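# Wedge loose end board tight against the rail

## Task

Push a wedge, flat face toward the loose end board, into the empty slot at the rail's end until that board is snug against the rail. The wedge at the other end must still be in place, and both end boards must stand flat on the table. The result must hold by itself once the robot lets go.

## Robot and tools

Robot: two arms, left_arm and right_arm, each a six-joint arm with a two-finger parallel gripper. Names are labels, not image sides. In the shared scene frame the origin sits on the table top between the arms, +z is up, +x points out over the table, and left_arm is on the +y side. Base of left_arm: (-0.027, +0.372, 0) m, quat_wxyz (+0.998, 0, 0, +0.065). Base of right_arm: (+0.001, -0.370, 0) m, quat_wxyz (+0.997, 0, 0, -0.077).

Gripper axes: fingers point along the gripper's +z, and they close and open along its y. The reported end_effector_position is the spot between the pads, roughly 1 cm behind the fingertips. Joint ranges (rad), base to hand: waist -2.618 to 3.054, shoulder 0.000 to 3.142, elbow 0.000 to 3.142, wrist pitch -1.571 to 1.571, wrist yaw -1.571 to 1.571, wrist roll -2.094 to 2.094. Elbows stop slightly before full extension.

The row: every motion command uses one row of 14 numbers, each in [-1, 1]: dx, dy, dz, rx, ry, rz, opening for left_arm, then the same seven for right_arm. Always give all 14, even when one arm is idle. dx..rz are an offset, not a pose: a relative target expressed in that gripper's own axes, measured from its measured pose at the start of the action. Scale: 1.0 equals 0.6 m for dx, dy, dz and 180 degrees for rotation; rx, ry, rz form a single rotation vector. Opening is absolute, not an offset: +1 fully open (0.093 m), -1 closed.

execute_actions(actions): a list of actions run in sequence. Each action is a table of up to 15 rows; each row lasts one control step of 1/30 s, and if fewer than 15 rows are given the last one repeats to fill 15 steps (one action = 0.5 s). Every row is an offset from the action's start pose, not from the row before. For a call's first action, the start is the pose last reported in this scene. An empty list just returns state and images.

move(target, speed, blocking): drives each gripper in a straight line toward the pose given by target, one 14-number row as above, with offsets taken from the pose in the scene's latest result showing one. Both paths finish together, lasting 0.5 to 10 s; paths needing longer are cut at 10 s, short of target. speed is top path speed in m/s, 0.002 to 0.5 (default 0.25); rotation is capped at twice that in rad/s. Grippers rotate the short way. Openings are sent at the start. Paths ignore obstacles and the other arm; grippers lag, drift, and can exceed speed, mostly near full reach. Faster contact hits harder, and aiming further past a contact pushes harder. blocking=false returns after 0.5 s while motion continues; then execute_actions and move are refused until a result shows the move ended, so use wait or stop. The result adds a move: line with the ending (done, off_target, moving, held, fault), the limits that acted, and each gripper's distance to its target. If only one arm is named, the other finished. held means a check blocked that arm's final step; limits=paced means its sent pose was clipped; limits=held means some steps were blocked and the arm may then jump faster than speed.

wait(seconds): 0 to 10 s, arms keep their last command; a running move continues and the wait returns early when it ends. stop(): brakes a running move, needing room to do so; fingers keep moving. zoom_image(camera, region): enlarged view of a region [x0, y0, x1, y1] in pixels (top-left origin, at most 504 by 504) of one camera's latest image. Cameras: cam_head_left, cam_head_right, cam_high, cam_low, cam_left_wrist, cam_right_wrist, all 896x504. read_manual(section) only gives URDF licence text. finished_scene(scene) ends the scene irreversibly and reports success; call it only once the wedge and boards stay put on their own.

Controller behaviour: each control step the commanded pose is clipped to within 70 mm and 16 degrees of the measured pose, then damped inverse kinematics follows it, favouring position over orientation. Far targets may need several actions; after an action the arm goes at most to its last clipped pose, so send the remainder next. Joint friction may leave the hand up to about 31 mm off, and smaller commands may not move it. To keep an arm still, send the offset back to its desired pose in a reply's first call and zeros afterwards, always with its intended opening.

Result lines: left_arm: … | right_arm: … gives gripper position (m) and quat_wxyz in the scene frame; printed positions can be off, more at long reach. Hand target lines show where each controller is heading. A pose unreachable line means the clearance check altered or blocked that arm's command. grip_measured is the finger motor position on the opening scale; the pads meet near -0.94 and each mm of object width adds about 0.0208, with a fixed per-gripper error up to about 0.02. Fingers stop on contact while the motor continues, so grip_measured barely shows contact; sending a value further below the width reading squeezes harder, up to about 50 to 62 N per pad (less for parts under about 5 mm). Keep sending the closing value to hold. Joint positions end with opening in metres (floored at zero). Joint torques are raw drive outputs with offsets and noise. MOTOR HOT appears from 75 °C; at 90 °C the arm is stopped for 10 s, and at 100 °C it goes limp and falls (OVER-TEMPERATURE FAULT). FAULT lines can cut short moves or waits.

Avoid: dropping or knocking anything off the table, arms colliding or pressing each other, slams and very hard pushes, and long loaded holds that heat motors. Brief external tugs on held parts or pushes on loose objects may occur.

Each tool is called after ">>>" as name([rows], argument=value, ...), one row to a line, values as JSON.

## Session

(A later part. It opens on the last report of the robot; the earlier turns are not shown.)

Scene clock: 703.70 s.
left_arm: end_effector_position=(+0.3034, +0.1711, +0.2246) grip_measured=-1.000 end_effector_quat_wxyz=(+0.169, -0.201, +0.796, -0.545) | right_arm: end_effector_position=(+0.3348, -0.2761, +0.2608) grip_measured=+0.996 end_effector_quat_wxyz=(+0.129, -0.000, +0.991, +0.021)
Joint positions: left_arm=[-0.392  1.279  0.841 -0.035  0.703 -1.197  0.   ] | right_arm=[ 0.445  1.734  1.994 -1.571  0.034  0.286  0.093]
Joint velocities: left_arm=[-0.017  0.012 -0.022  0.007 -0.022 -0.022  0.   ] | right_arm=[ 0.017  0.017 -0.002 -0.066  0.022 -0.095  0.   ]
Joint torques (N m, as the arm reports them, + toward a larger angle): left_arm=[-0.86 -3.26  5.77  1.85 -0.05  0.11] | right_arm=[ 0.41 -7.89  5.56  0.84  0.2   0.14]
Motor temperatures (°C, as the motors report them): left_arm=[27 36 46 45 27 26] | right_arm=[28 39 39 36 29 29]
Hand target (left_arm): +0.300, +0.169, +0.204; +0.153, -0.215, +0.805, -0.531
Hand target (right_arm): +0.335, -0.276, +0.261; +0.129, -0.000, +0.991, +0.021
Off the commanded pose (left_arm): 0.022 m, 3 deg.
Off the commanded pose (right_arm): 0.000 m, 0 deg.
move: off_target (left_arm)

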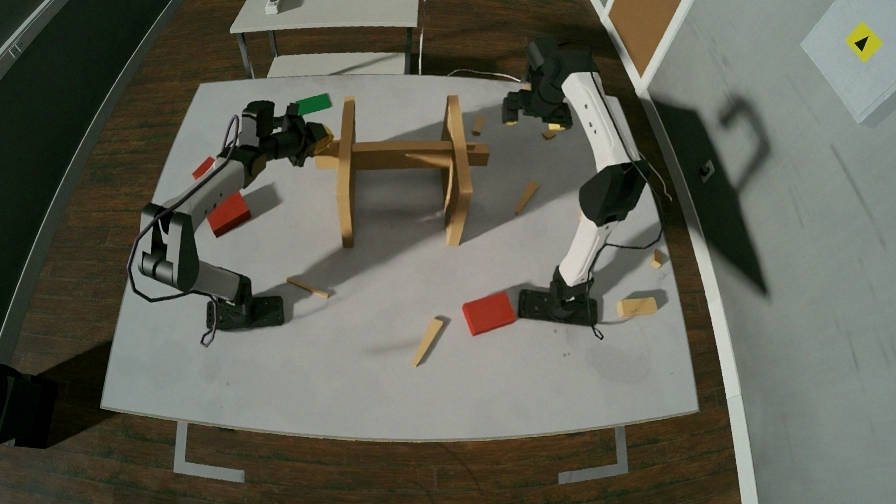

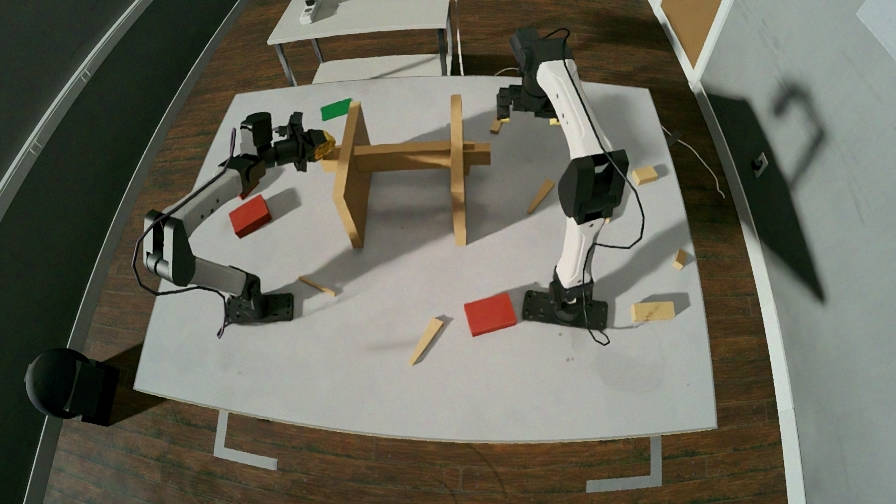

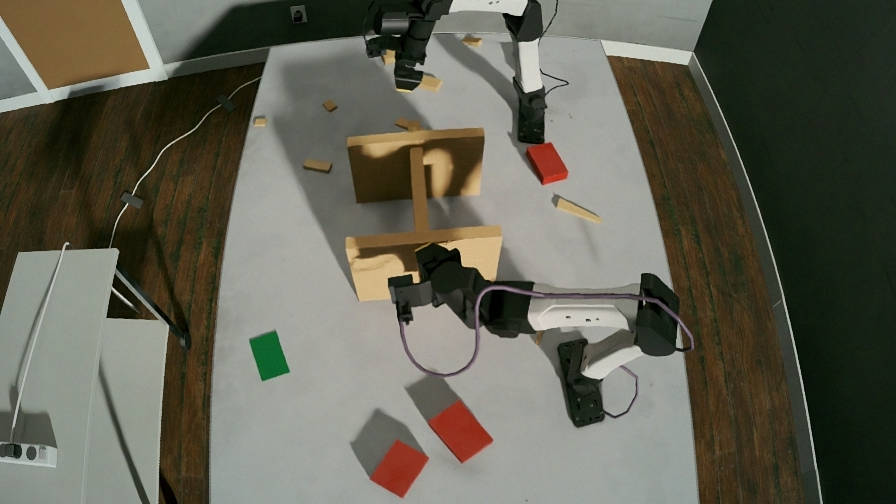

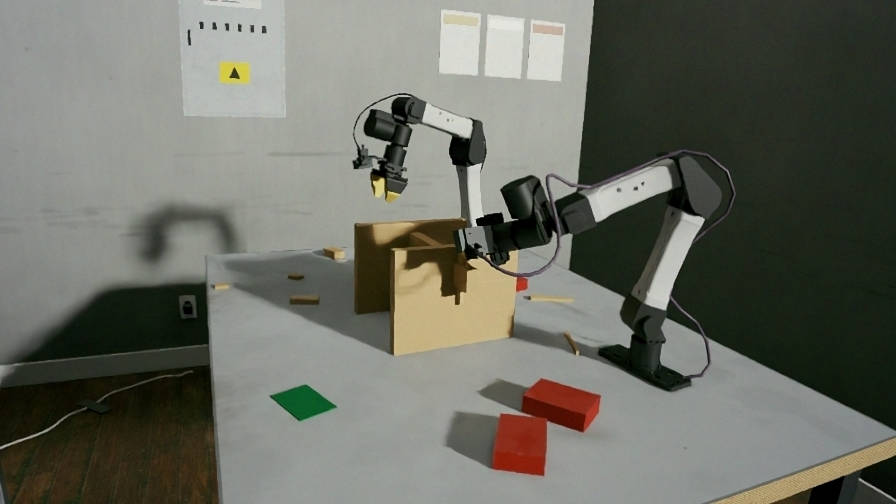

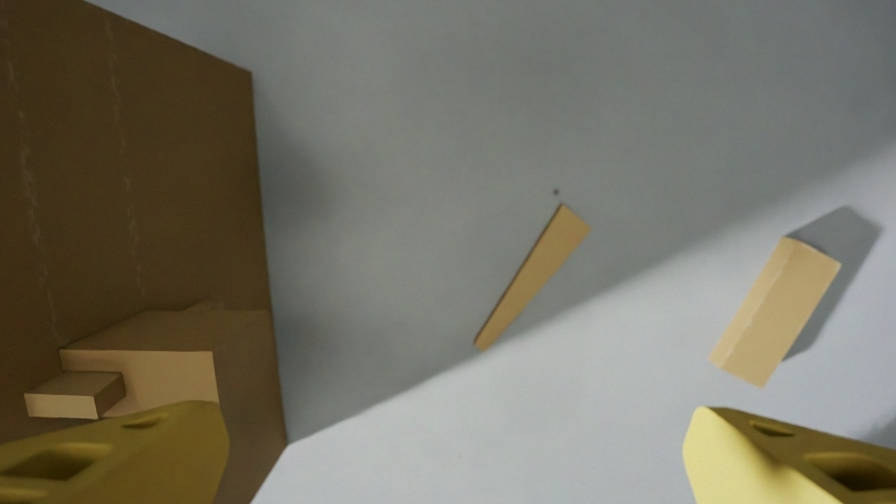

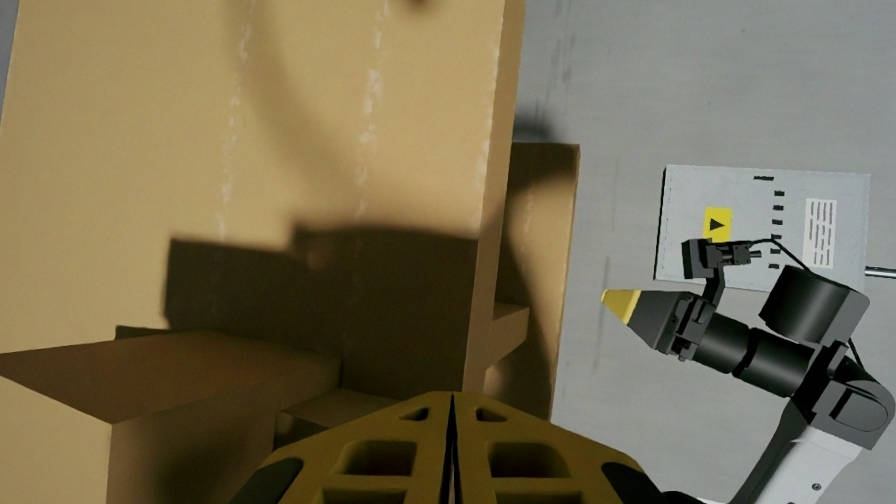

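>>> move(target=[-0.0087, -0.0739, -0.087, 0, 0, 0, -1, 0, 0, 0, 0, 0, 0, 1], speed=0.08)

>>> zoom_image(camera="cam_head_left", region=[290, 80, 510, 260])

>>> zoom_image(camera="cam_low", region=[340, 200, 560, 370])

>>> zoom_image(camera="cam_head_right", region=[300, 80, 520, 260])

Scene clock: 712.90 s.
left_arm: end_effector_position=(+0.2877, +0.1968, +0.2703) grip_measured=-1.000 end_effector_quat_wxyz=(+0.154, -0.210, +0.800, -0.541) | right_arm: end_effector_position=(+0.3348, -0.2761, +0.2608) grip_measured=+0.996 end_effector_quat_wxyz=(+0.129, -0.000, +0.991, +0.021)
Joint positions: left_arm=[-0.302  1.198  1.003 -0.353  0.787 -1.143  0.   ] | right_arm=[ 0.445  1.734  1.994 -1.571  0.034  0.286  0.093]
Joint velocities: left_arm=[-0.007 -0.002 -0.012  0.007  0.037 -0.007  0.   ] | right_arm=[ 0.012  0.017 -0.002 -0.007  0.037 -0.007 -0.001]
Joint torques (N m, as the arm reports them, + toward a larger angle): left_arm=[ 1.06 -5.24  9.85  1.73  0.22  0.3 ] | right_arm=[ 0.4  -7.88  5.55  0.85  0.2   0.14]
Motor temperatures (°C, as the motors report them): left_arm=[27 36 45 45 27 26] | right_arm=[28 39 39 36 29 29]
Hand target (left_arm): +0.287, +0.200, +0.284; +0.169, -0.201, +0.795, -0.547
Hand target (right_arm): +0.335, -0.276, +0.261; +0.129, -0.000, +0.991, +0.021
Off the commanded pose (left_arm): 0.015 m, 2 deg.
Off the commanded pose (right_arm): 0.000 m, 0 deg.
move: off_target (left_arm)

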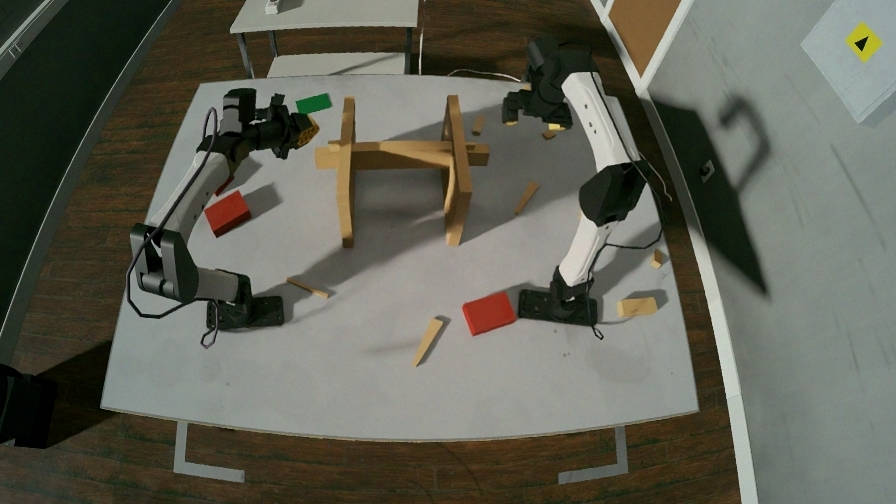

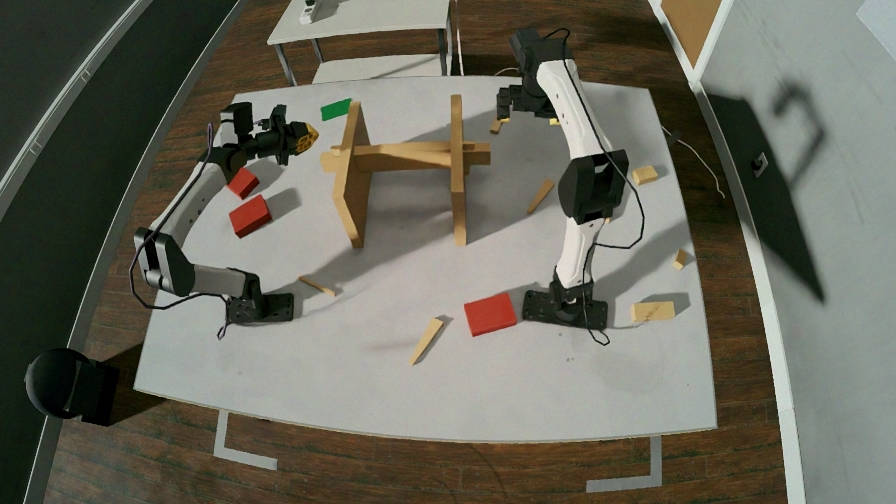

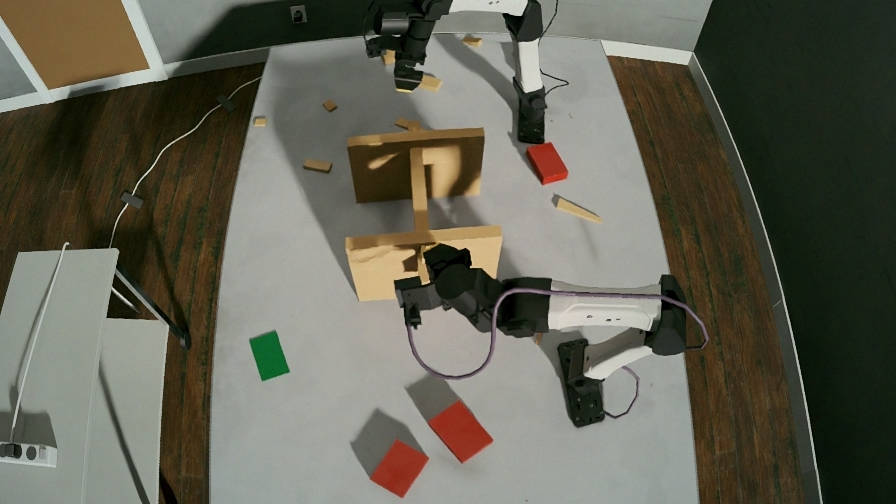

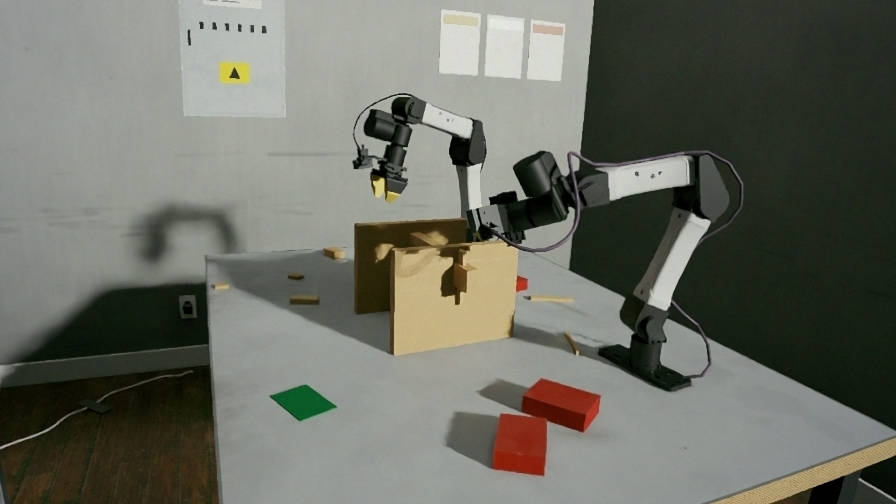

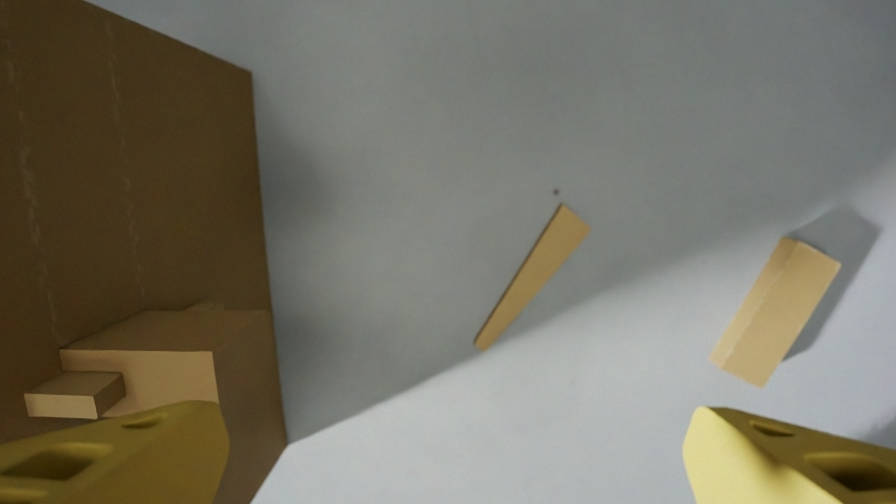

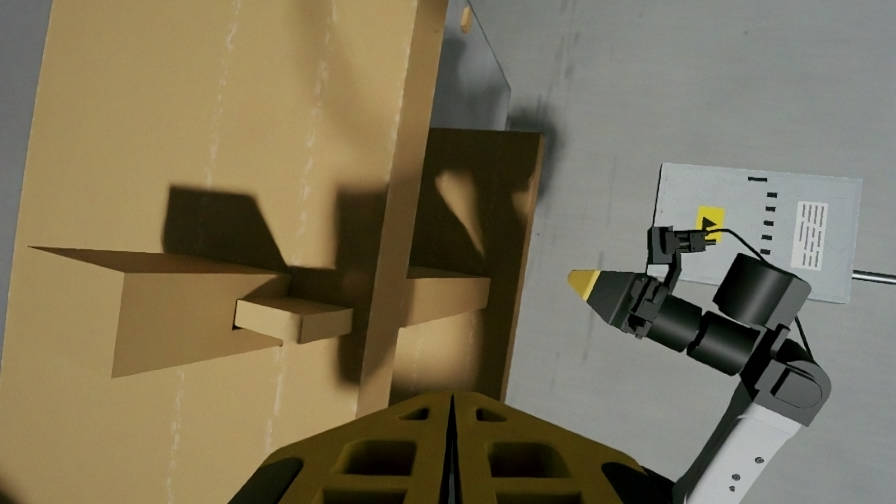

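Region (290, 80, 510, 260) of cam_head_left's 896x504 image, scaled by 2.291, with more detail than that image has; it fills the top 412 rows of this view, and the rest is white.

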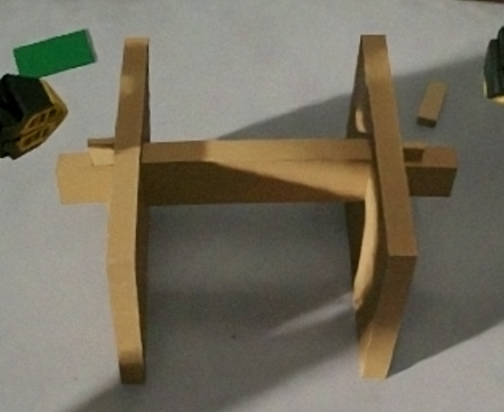

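Region (340, 200, 560, 370) of cam_low's 896x504 image, scaled by 2.291, with more detail than that image has; it fills the top 389 rows of this view, and the rest is white.

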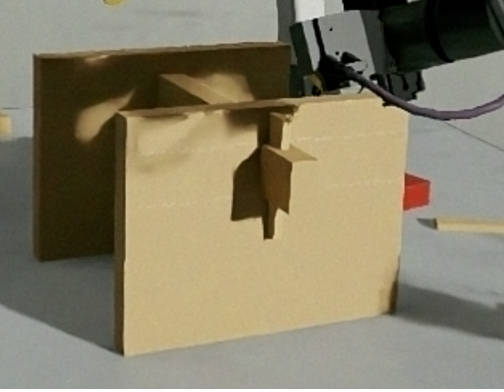

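Region (300, 80, 520, 260) of cam_head_right's 896x504 image, scaled by 2.291, with more detail than that image has; it fills the top 412 rows of this view, and the rest is white.

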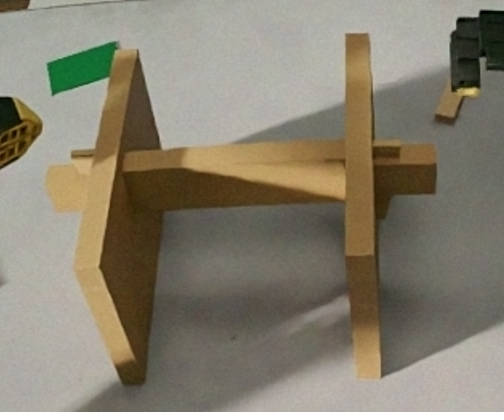

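>>> move(target=[-0.0395, 0.1393, -0.0328, 0, 0, 0, -1, 0, 0, 0, 0, 0, 0, 1], speed=0.12)

>>> move(target=[-0.004, 0.1537, 0.0653, 0, 0, 0, -1, 0, 0, 0, 0, 0, 0, 1], speed=0.12)

Scene clock: 744.33 s.
left_arm: end_effector_position=(+0.2809, +0.2483, +0.2068) grip_measured=-1.000 end_effector_quat_wxyz=(+0.153, -0.211, +0.798, -0.543) | right_arm: end_effector_position=(+0.3348, -0.2761, +0.2608) grip_measured=+0.996 end_effector_quat_wxyz=(+0.129, -0.000, +0.991, +0.021)
Joint positions: left_arm=[-0.082  1.198  0.784 -0.284  0.969 -0.95   0.   ] | right_arm=[ 0.445  1.734  1.994 -1.571  0.034  0.286  0.093]
Joint velocities: left_arm=[ 0.017 -0.022  0.007  0.037  0.037  0.007  0.   ] | right_arm=[ 0.007  0.007 -0.002 -0.037  0.051  0.022 -0.   ]
Joint torques (N m, as the arm reports them, + toward a larger angle): left_arm=[ 0.9  -2.33  7.09  1.81  0.28  0.24] | right_arm=[ 0.41 -7.87  5.55  0.85  0.2   0.15]
Motor temperatures (°C, as the motors report them): left_arm=[27 37 50 45 27 26] | right_arm=[28 39 39 36 29 29]
Hand target (left_arm): +0.284, +0.251, +0.202; +0.154, -0.211, +0.797, -0.544
Hand target (right_arm): +0.335, -0.276, +0.261; +0.129, -0.000, +0.991, +0.021
Off the commanded pose (left_arm): 0.008 m, 0 deg.
Off the commanded pose (right_arm): 0.000 m, 0 deg.
move: done

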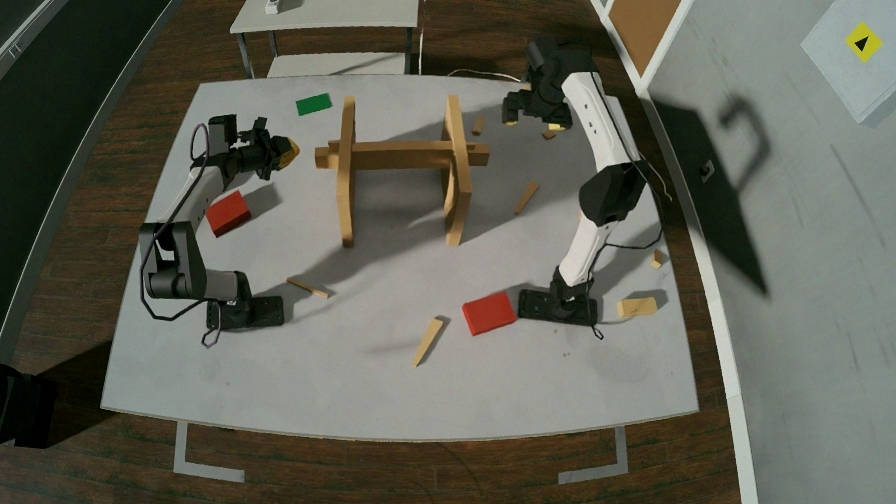

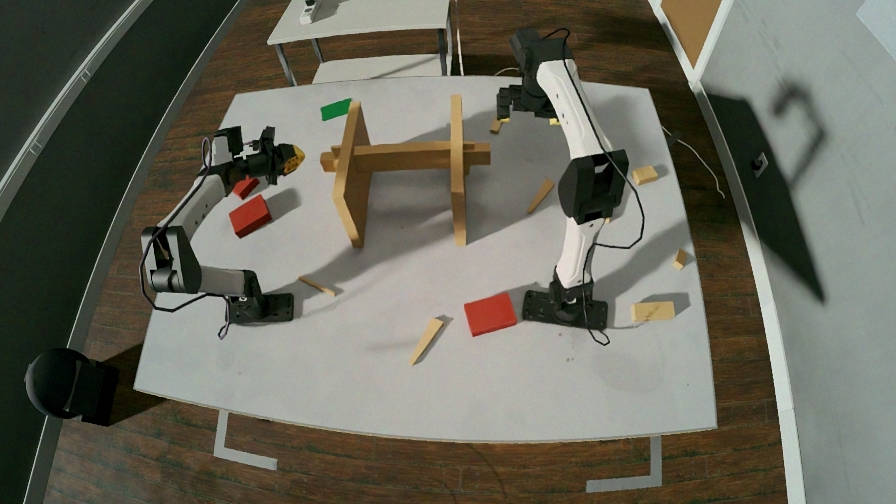

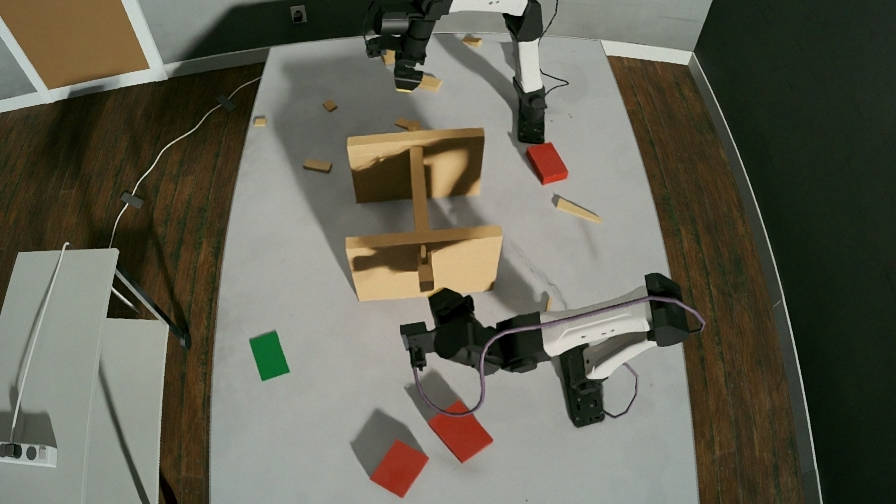

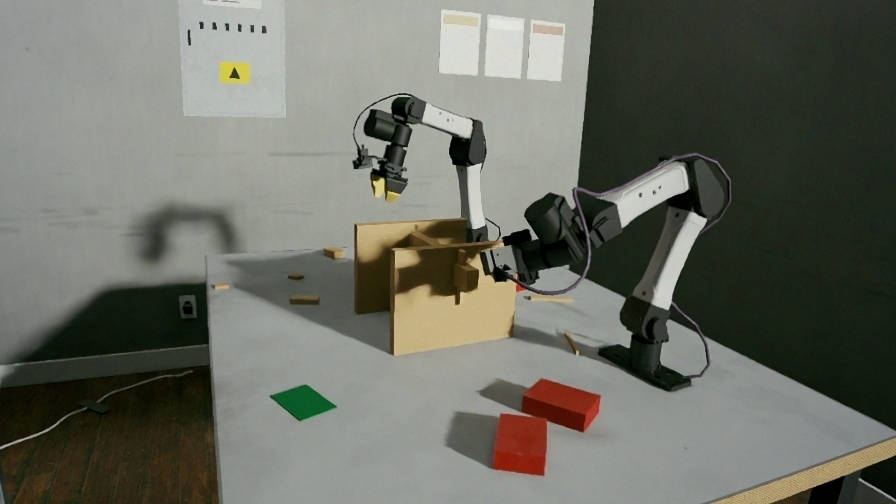

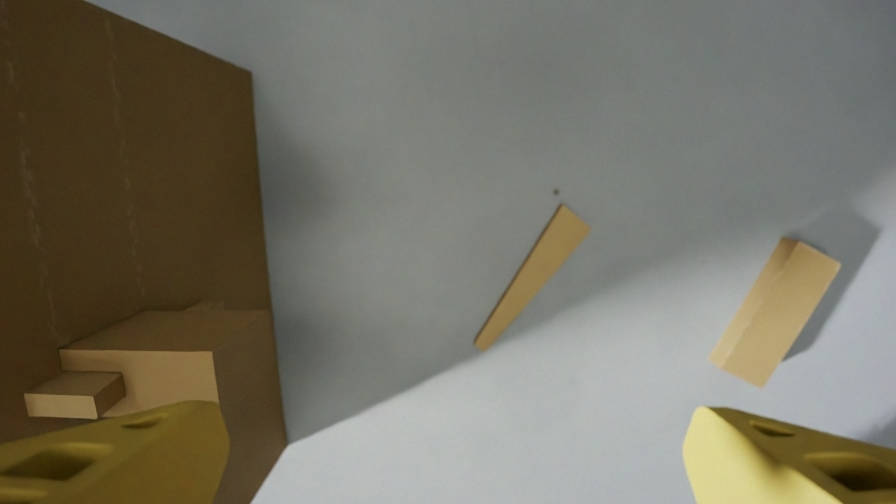

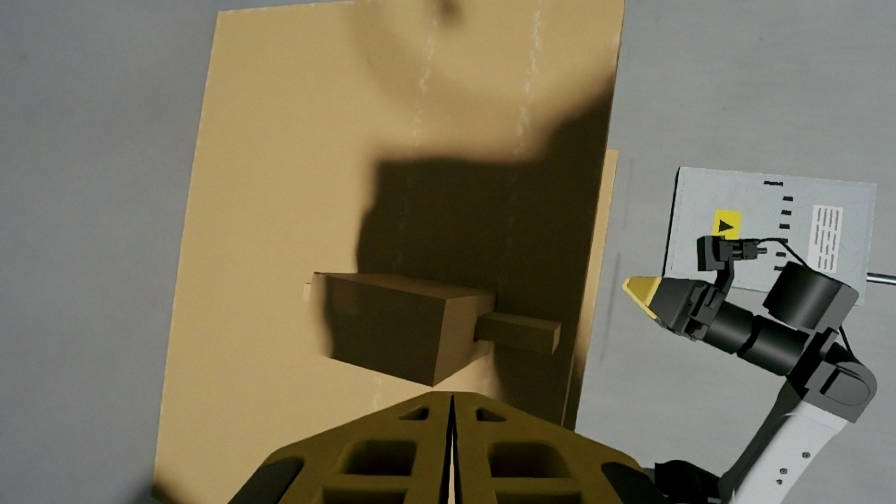

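Scene clock: 745.87 s.
left_arm: end_effector_position=(+0.2868, +0.2486, +0.1125) grip_measured=-1.000 end_effector_quat_wxyz=(+0.155, -0.208, +0.799, -0.542) | right_arm: end_effector_position=(+0.3348, -0.2761, +0.2608) grip_measured=+0.996 end_effector_quat_wxyz=(+0.129, -0.000, +0.991, +0.021)
Joint positions: left_arm=[-0.082  1.409  0.518  0.192  0.969 -0.942  0.   ] | right_arm=[ 0.445  1.734  1.994 -1.571  0.034  0.286  0.093]
Joint velocities: left_arm=[-0.007 -0.012 -0.022  0.037  0.007 -0.007  0.   ] | right_arm=[-0.007  0.002 -0.002 -0.007 -0.022  0.066 -0.   ]
Joint torques (N m, as the arm reports them, + toward a larger angle): left_arm=[ 0.18 -3.53  5.76  1.8   0.23  0.1 ] | right_arm=[ 0.4  -7.89  5.54  0.85  0.2   0.14]
Motor temperatures (°C, as the motors report them): left_arm=[27 37 49 45 27 26] | right_arm=[28 39 39 36 29 29]
Hand target (left_arm): +0.286, +0.249, +0.108; +0.152, -0.211, +0.799, -0.543
Hand target (right_arm): +0.335, -0.276, +0.261; +0.129, -0.000, +0.991, +0.021
Off the commanded pose (left_arm): 0.006 m, 0 deg.
Off the commanded pose (right_arm): 0.000 m, 0 deg.
move: done

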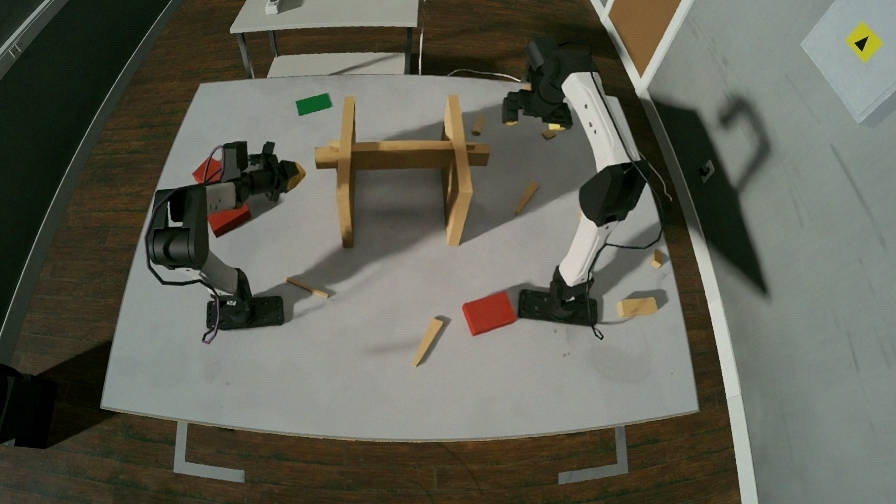

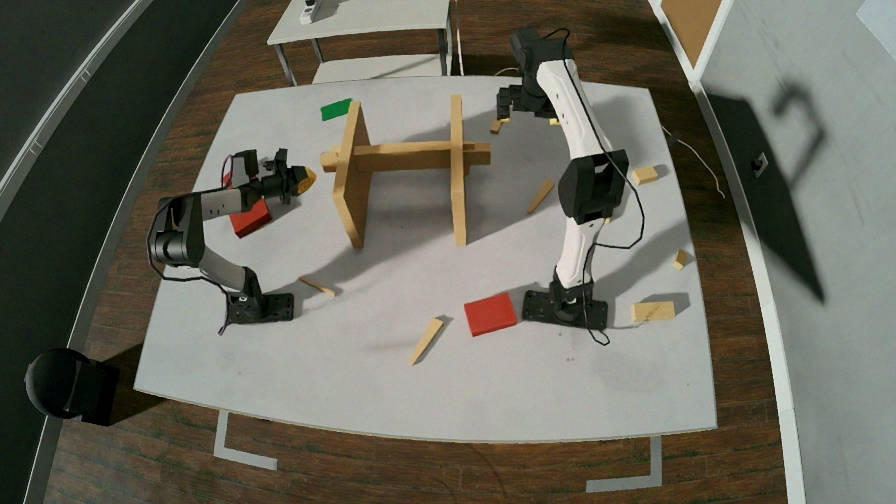

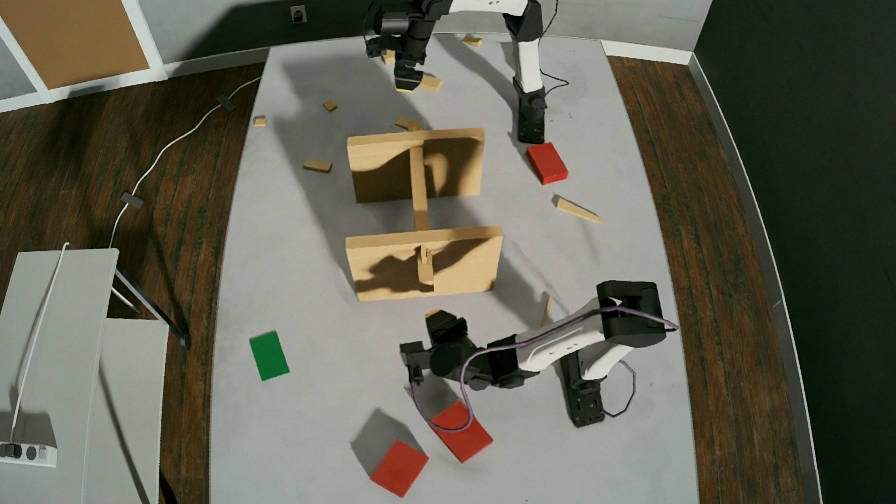

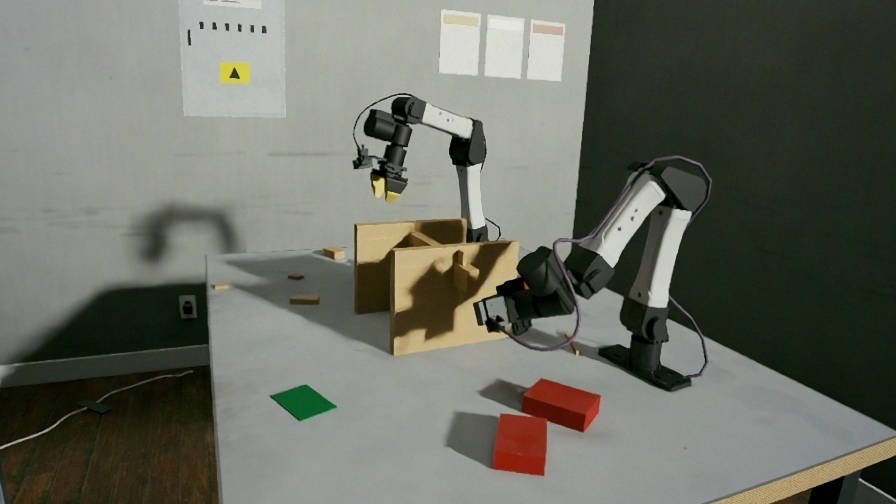

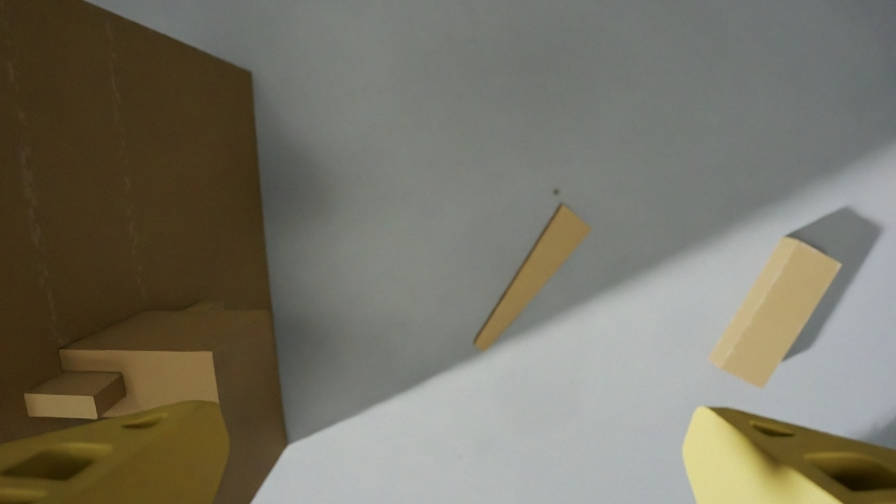

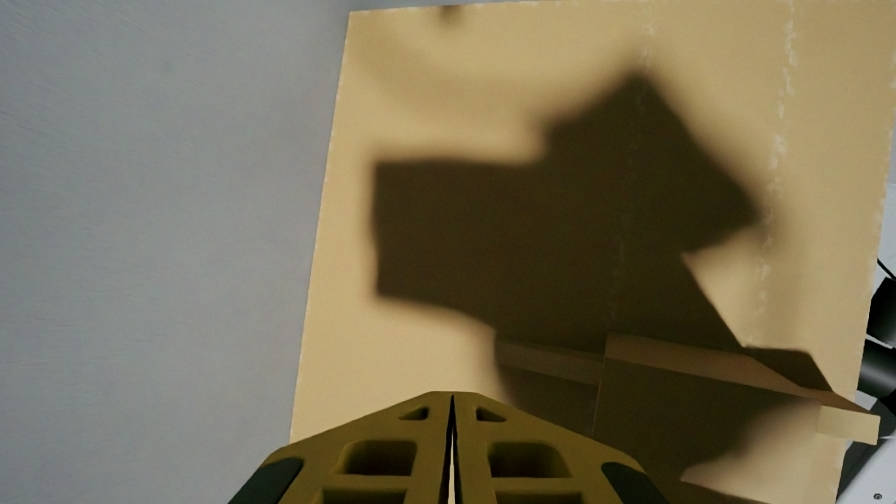

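>>> move(target=[0.0368, 0.0666, 0.1361, 0, 0, 0, -1, 0, 0, 0, 0, 0, 0, 1], speed=0.08)

>>> zoom_image(camera="cam_head_left", region=[220, 80, 440, 260])

>>> zoom_image(camera="cam_high", region=[330, 210, 550, 380])

Scene clock: 759.17 s.
left_arm: end_effector_position=(+0.3054, +0.1899, +0.0496) grip_measured=-1.000 end_effector_quat_wxyz=(+0.159, -0.207, +0.801, -0.539) | right_arm: end_effector_position=(+0.3348, -0.2761, +0.2608) grip_measured=+0.996 end_effector_quat_wxyz=(+0.129, -0.000, +0.991, +0.021)
Joint positions: left_arm=[-0.319  1.778  0.459  0.781  0.768 -1.144  0.   ] | right_arm=[ 0.445  1.734  1.994 -1.571  0.034  0.286  0.093]
Joint velocities: left_arm=[ 0.002  0.007 -0.007  0.037 -0.051  0.007  0.   ] | right_arm=[-0.012  0.007 -0.002  0.007 -0.007 -0.022  0.   ]
Joint torques (N m, as the arm reports them, + toward a larger angle): left_arm=[-0.53 -5.39  3.92  2.07  0.11  0.05] | right_arm=[ 0.4  -7.88  5.54  0.84  0.2   0.14]
Motor temperatures (°C, as the motors report them): left_arm=[27 37 47 45 27 26] | right_arm=[28 39 39 36 29 29]
Hand target (left_arm): +0.301, +0.187, +0.045; +0.154, -0.207, +0.802, -0.539
Hand target (right_arm): +0.335, -0.276, +0.261; +0.129, -0.000, +0.991, +0.021
Off the commanded pose (left_arm): 0.009 m, 1 deg.
Off the commanded pose (right_arm): 0.000 m, 0 deg.
move: done

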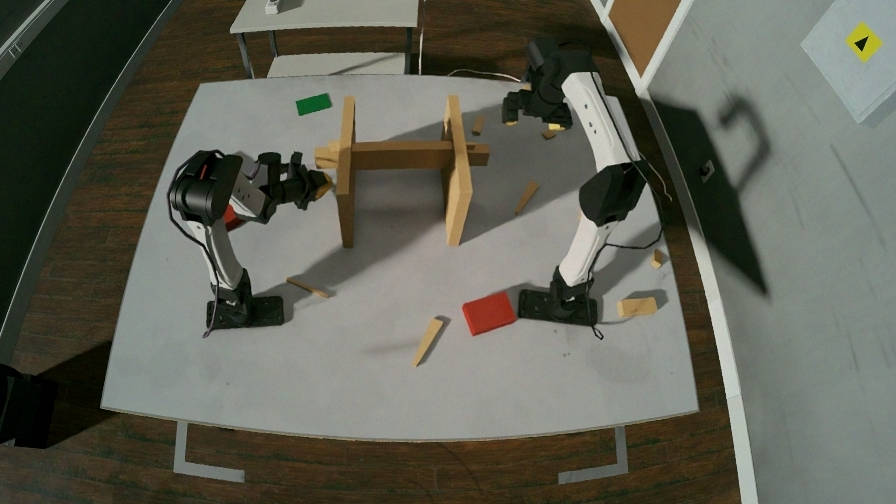

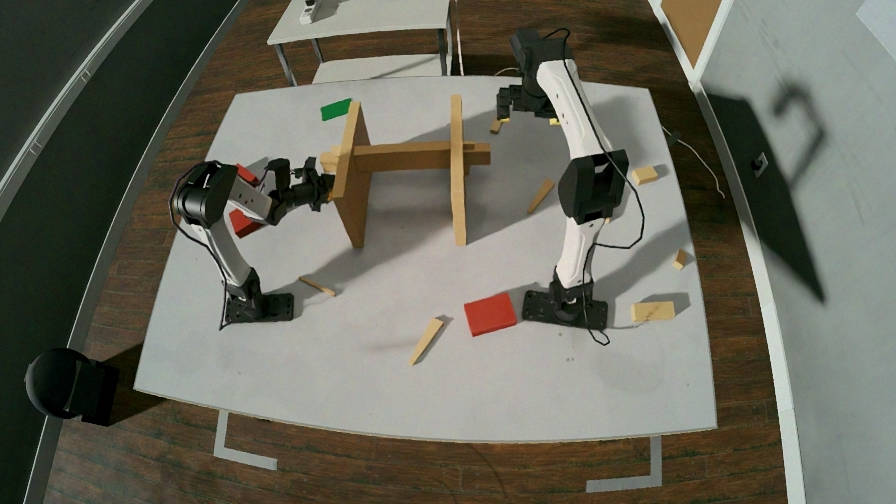

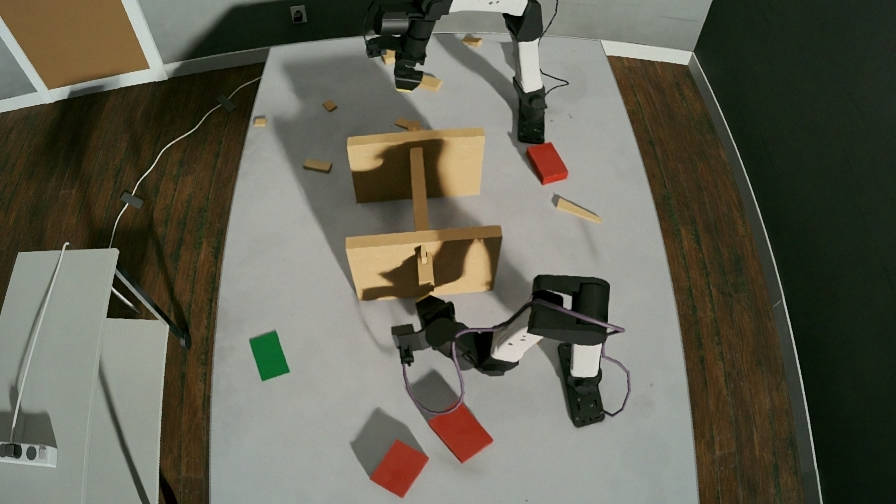

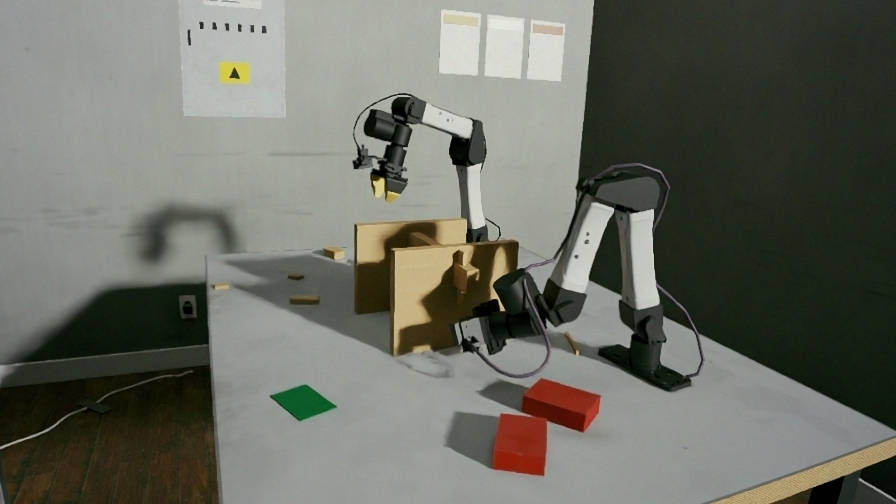

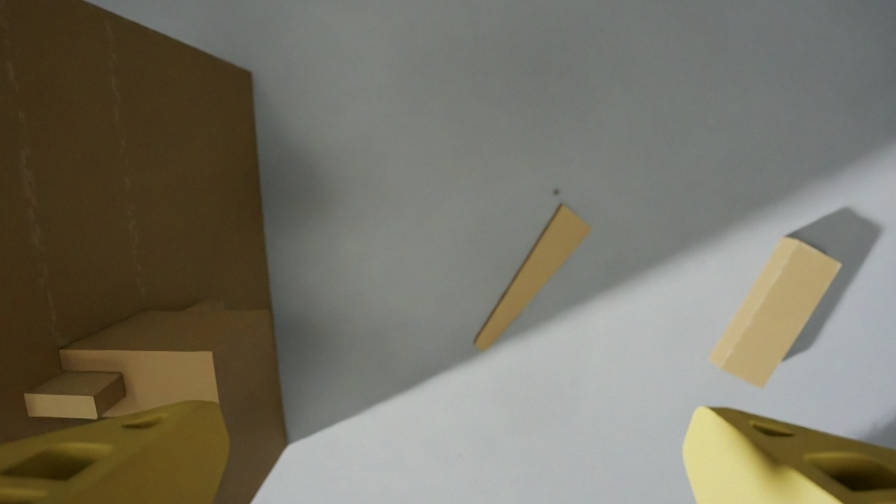

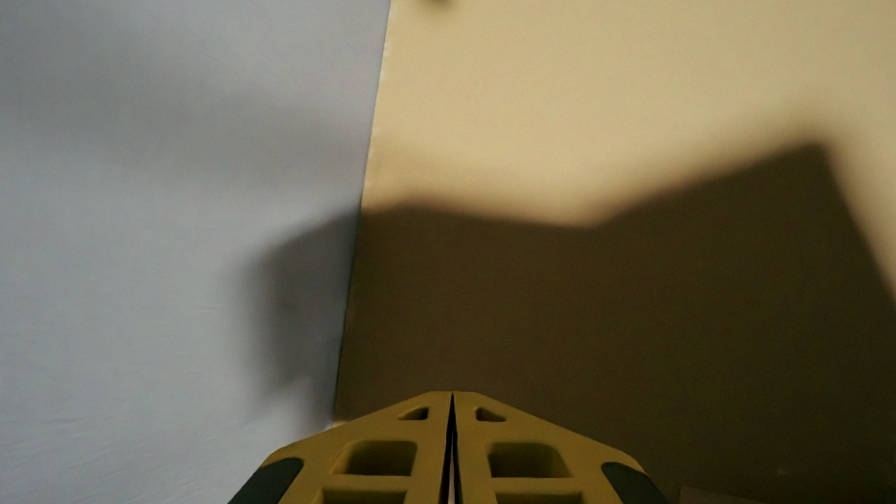

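Region (220, 80, 440, 260) of cam_head_left's 896x504 image, scaled by 2.291, with more detail than that image has; it fills the top 412 rows of this view, and the rest is white.

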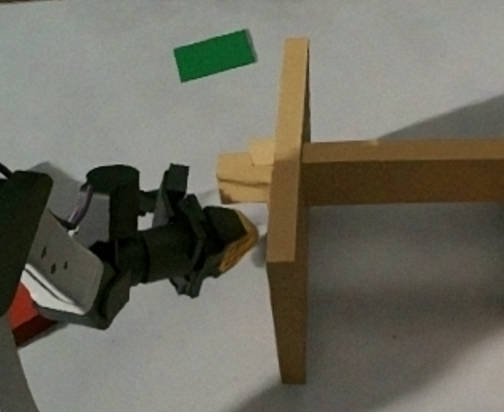

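Region (330, 210, 550, 380) of cam_high's 896x504 image, scaled by 2.291, with more detail than that image has; it fills the top 389 rows of this view, and the rest is white.

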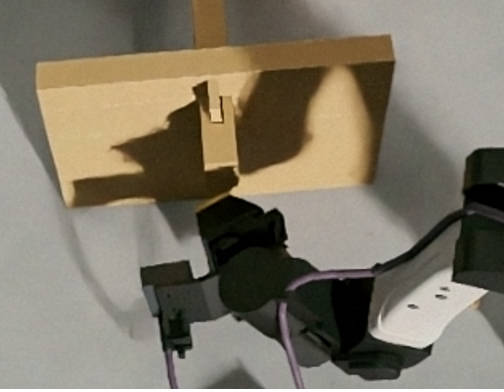

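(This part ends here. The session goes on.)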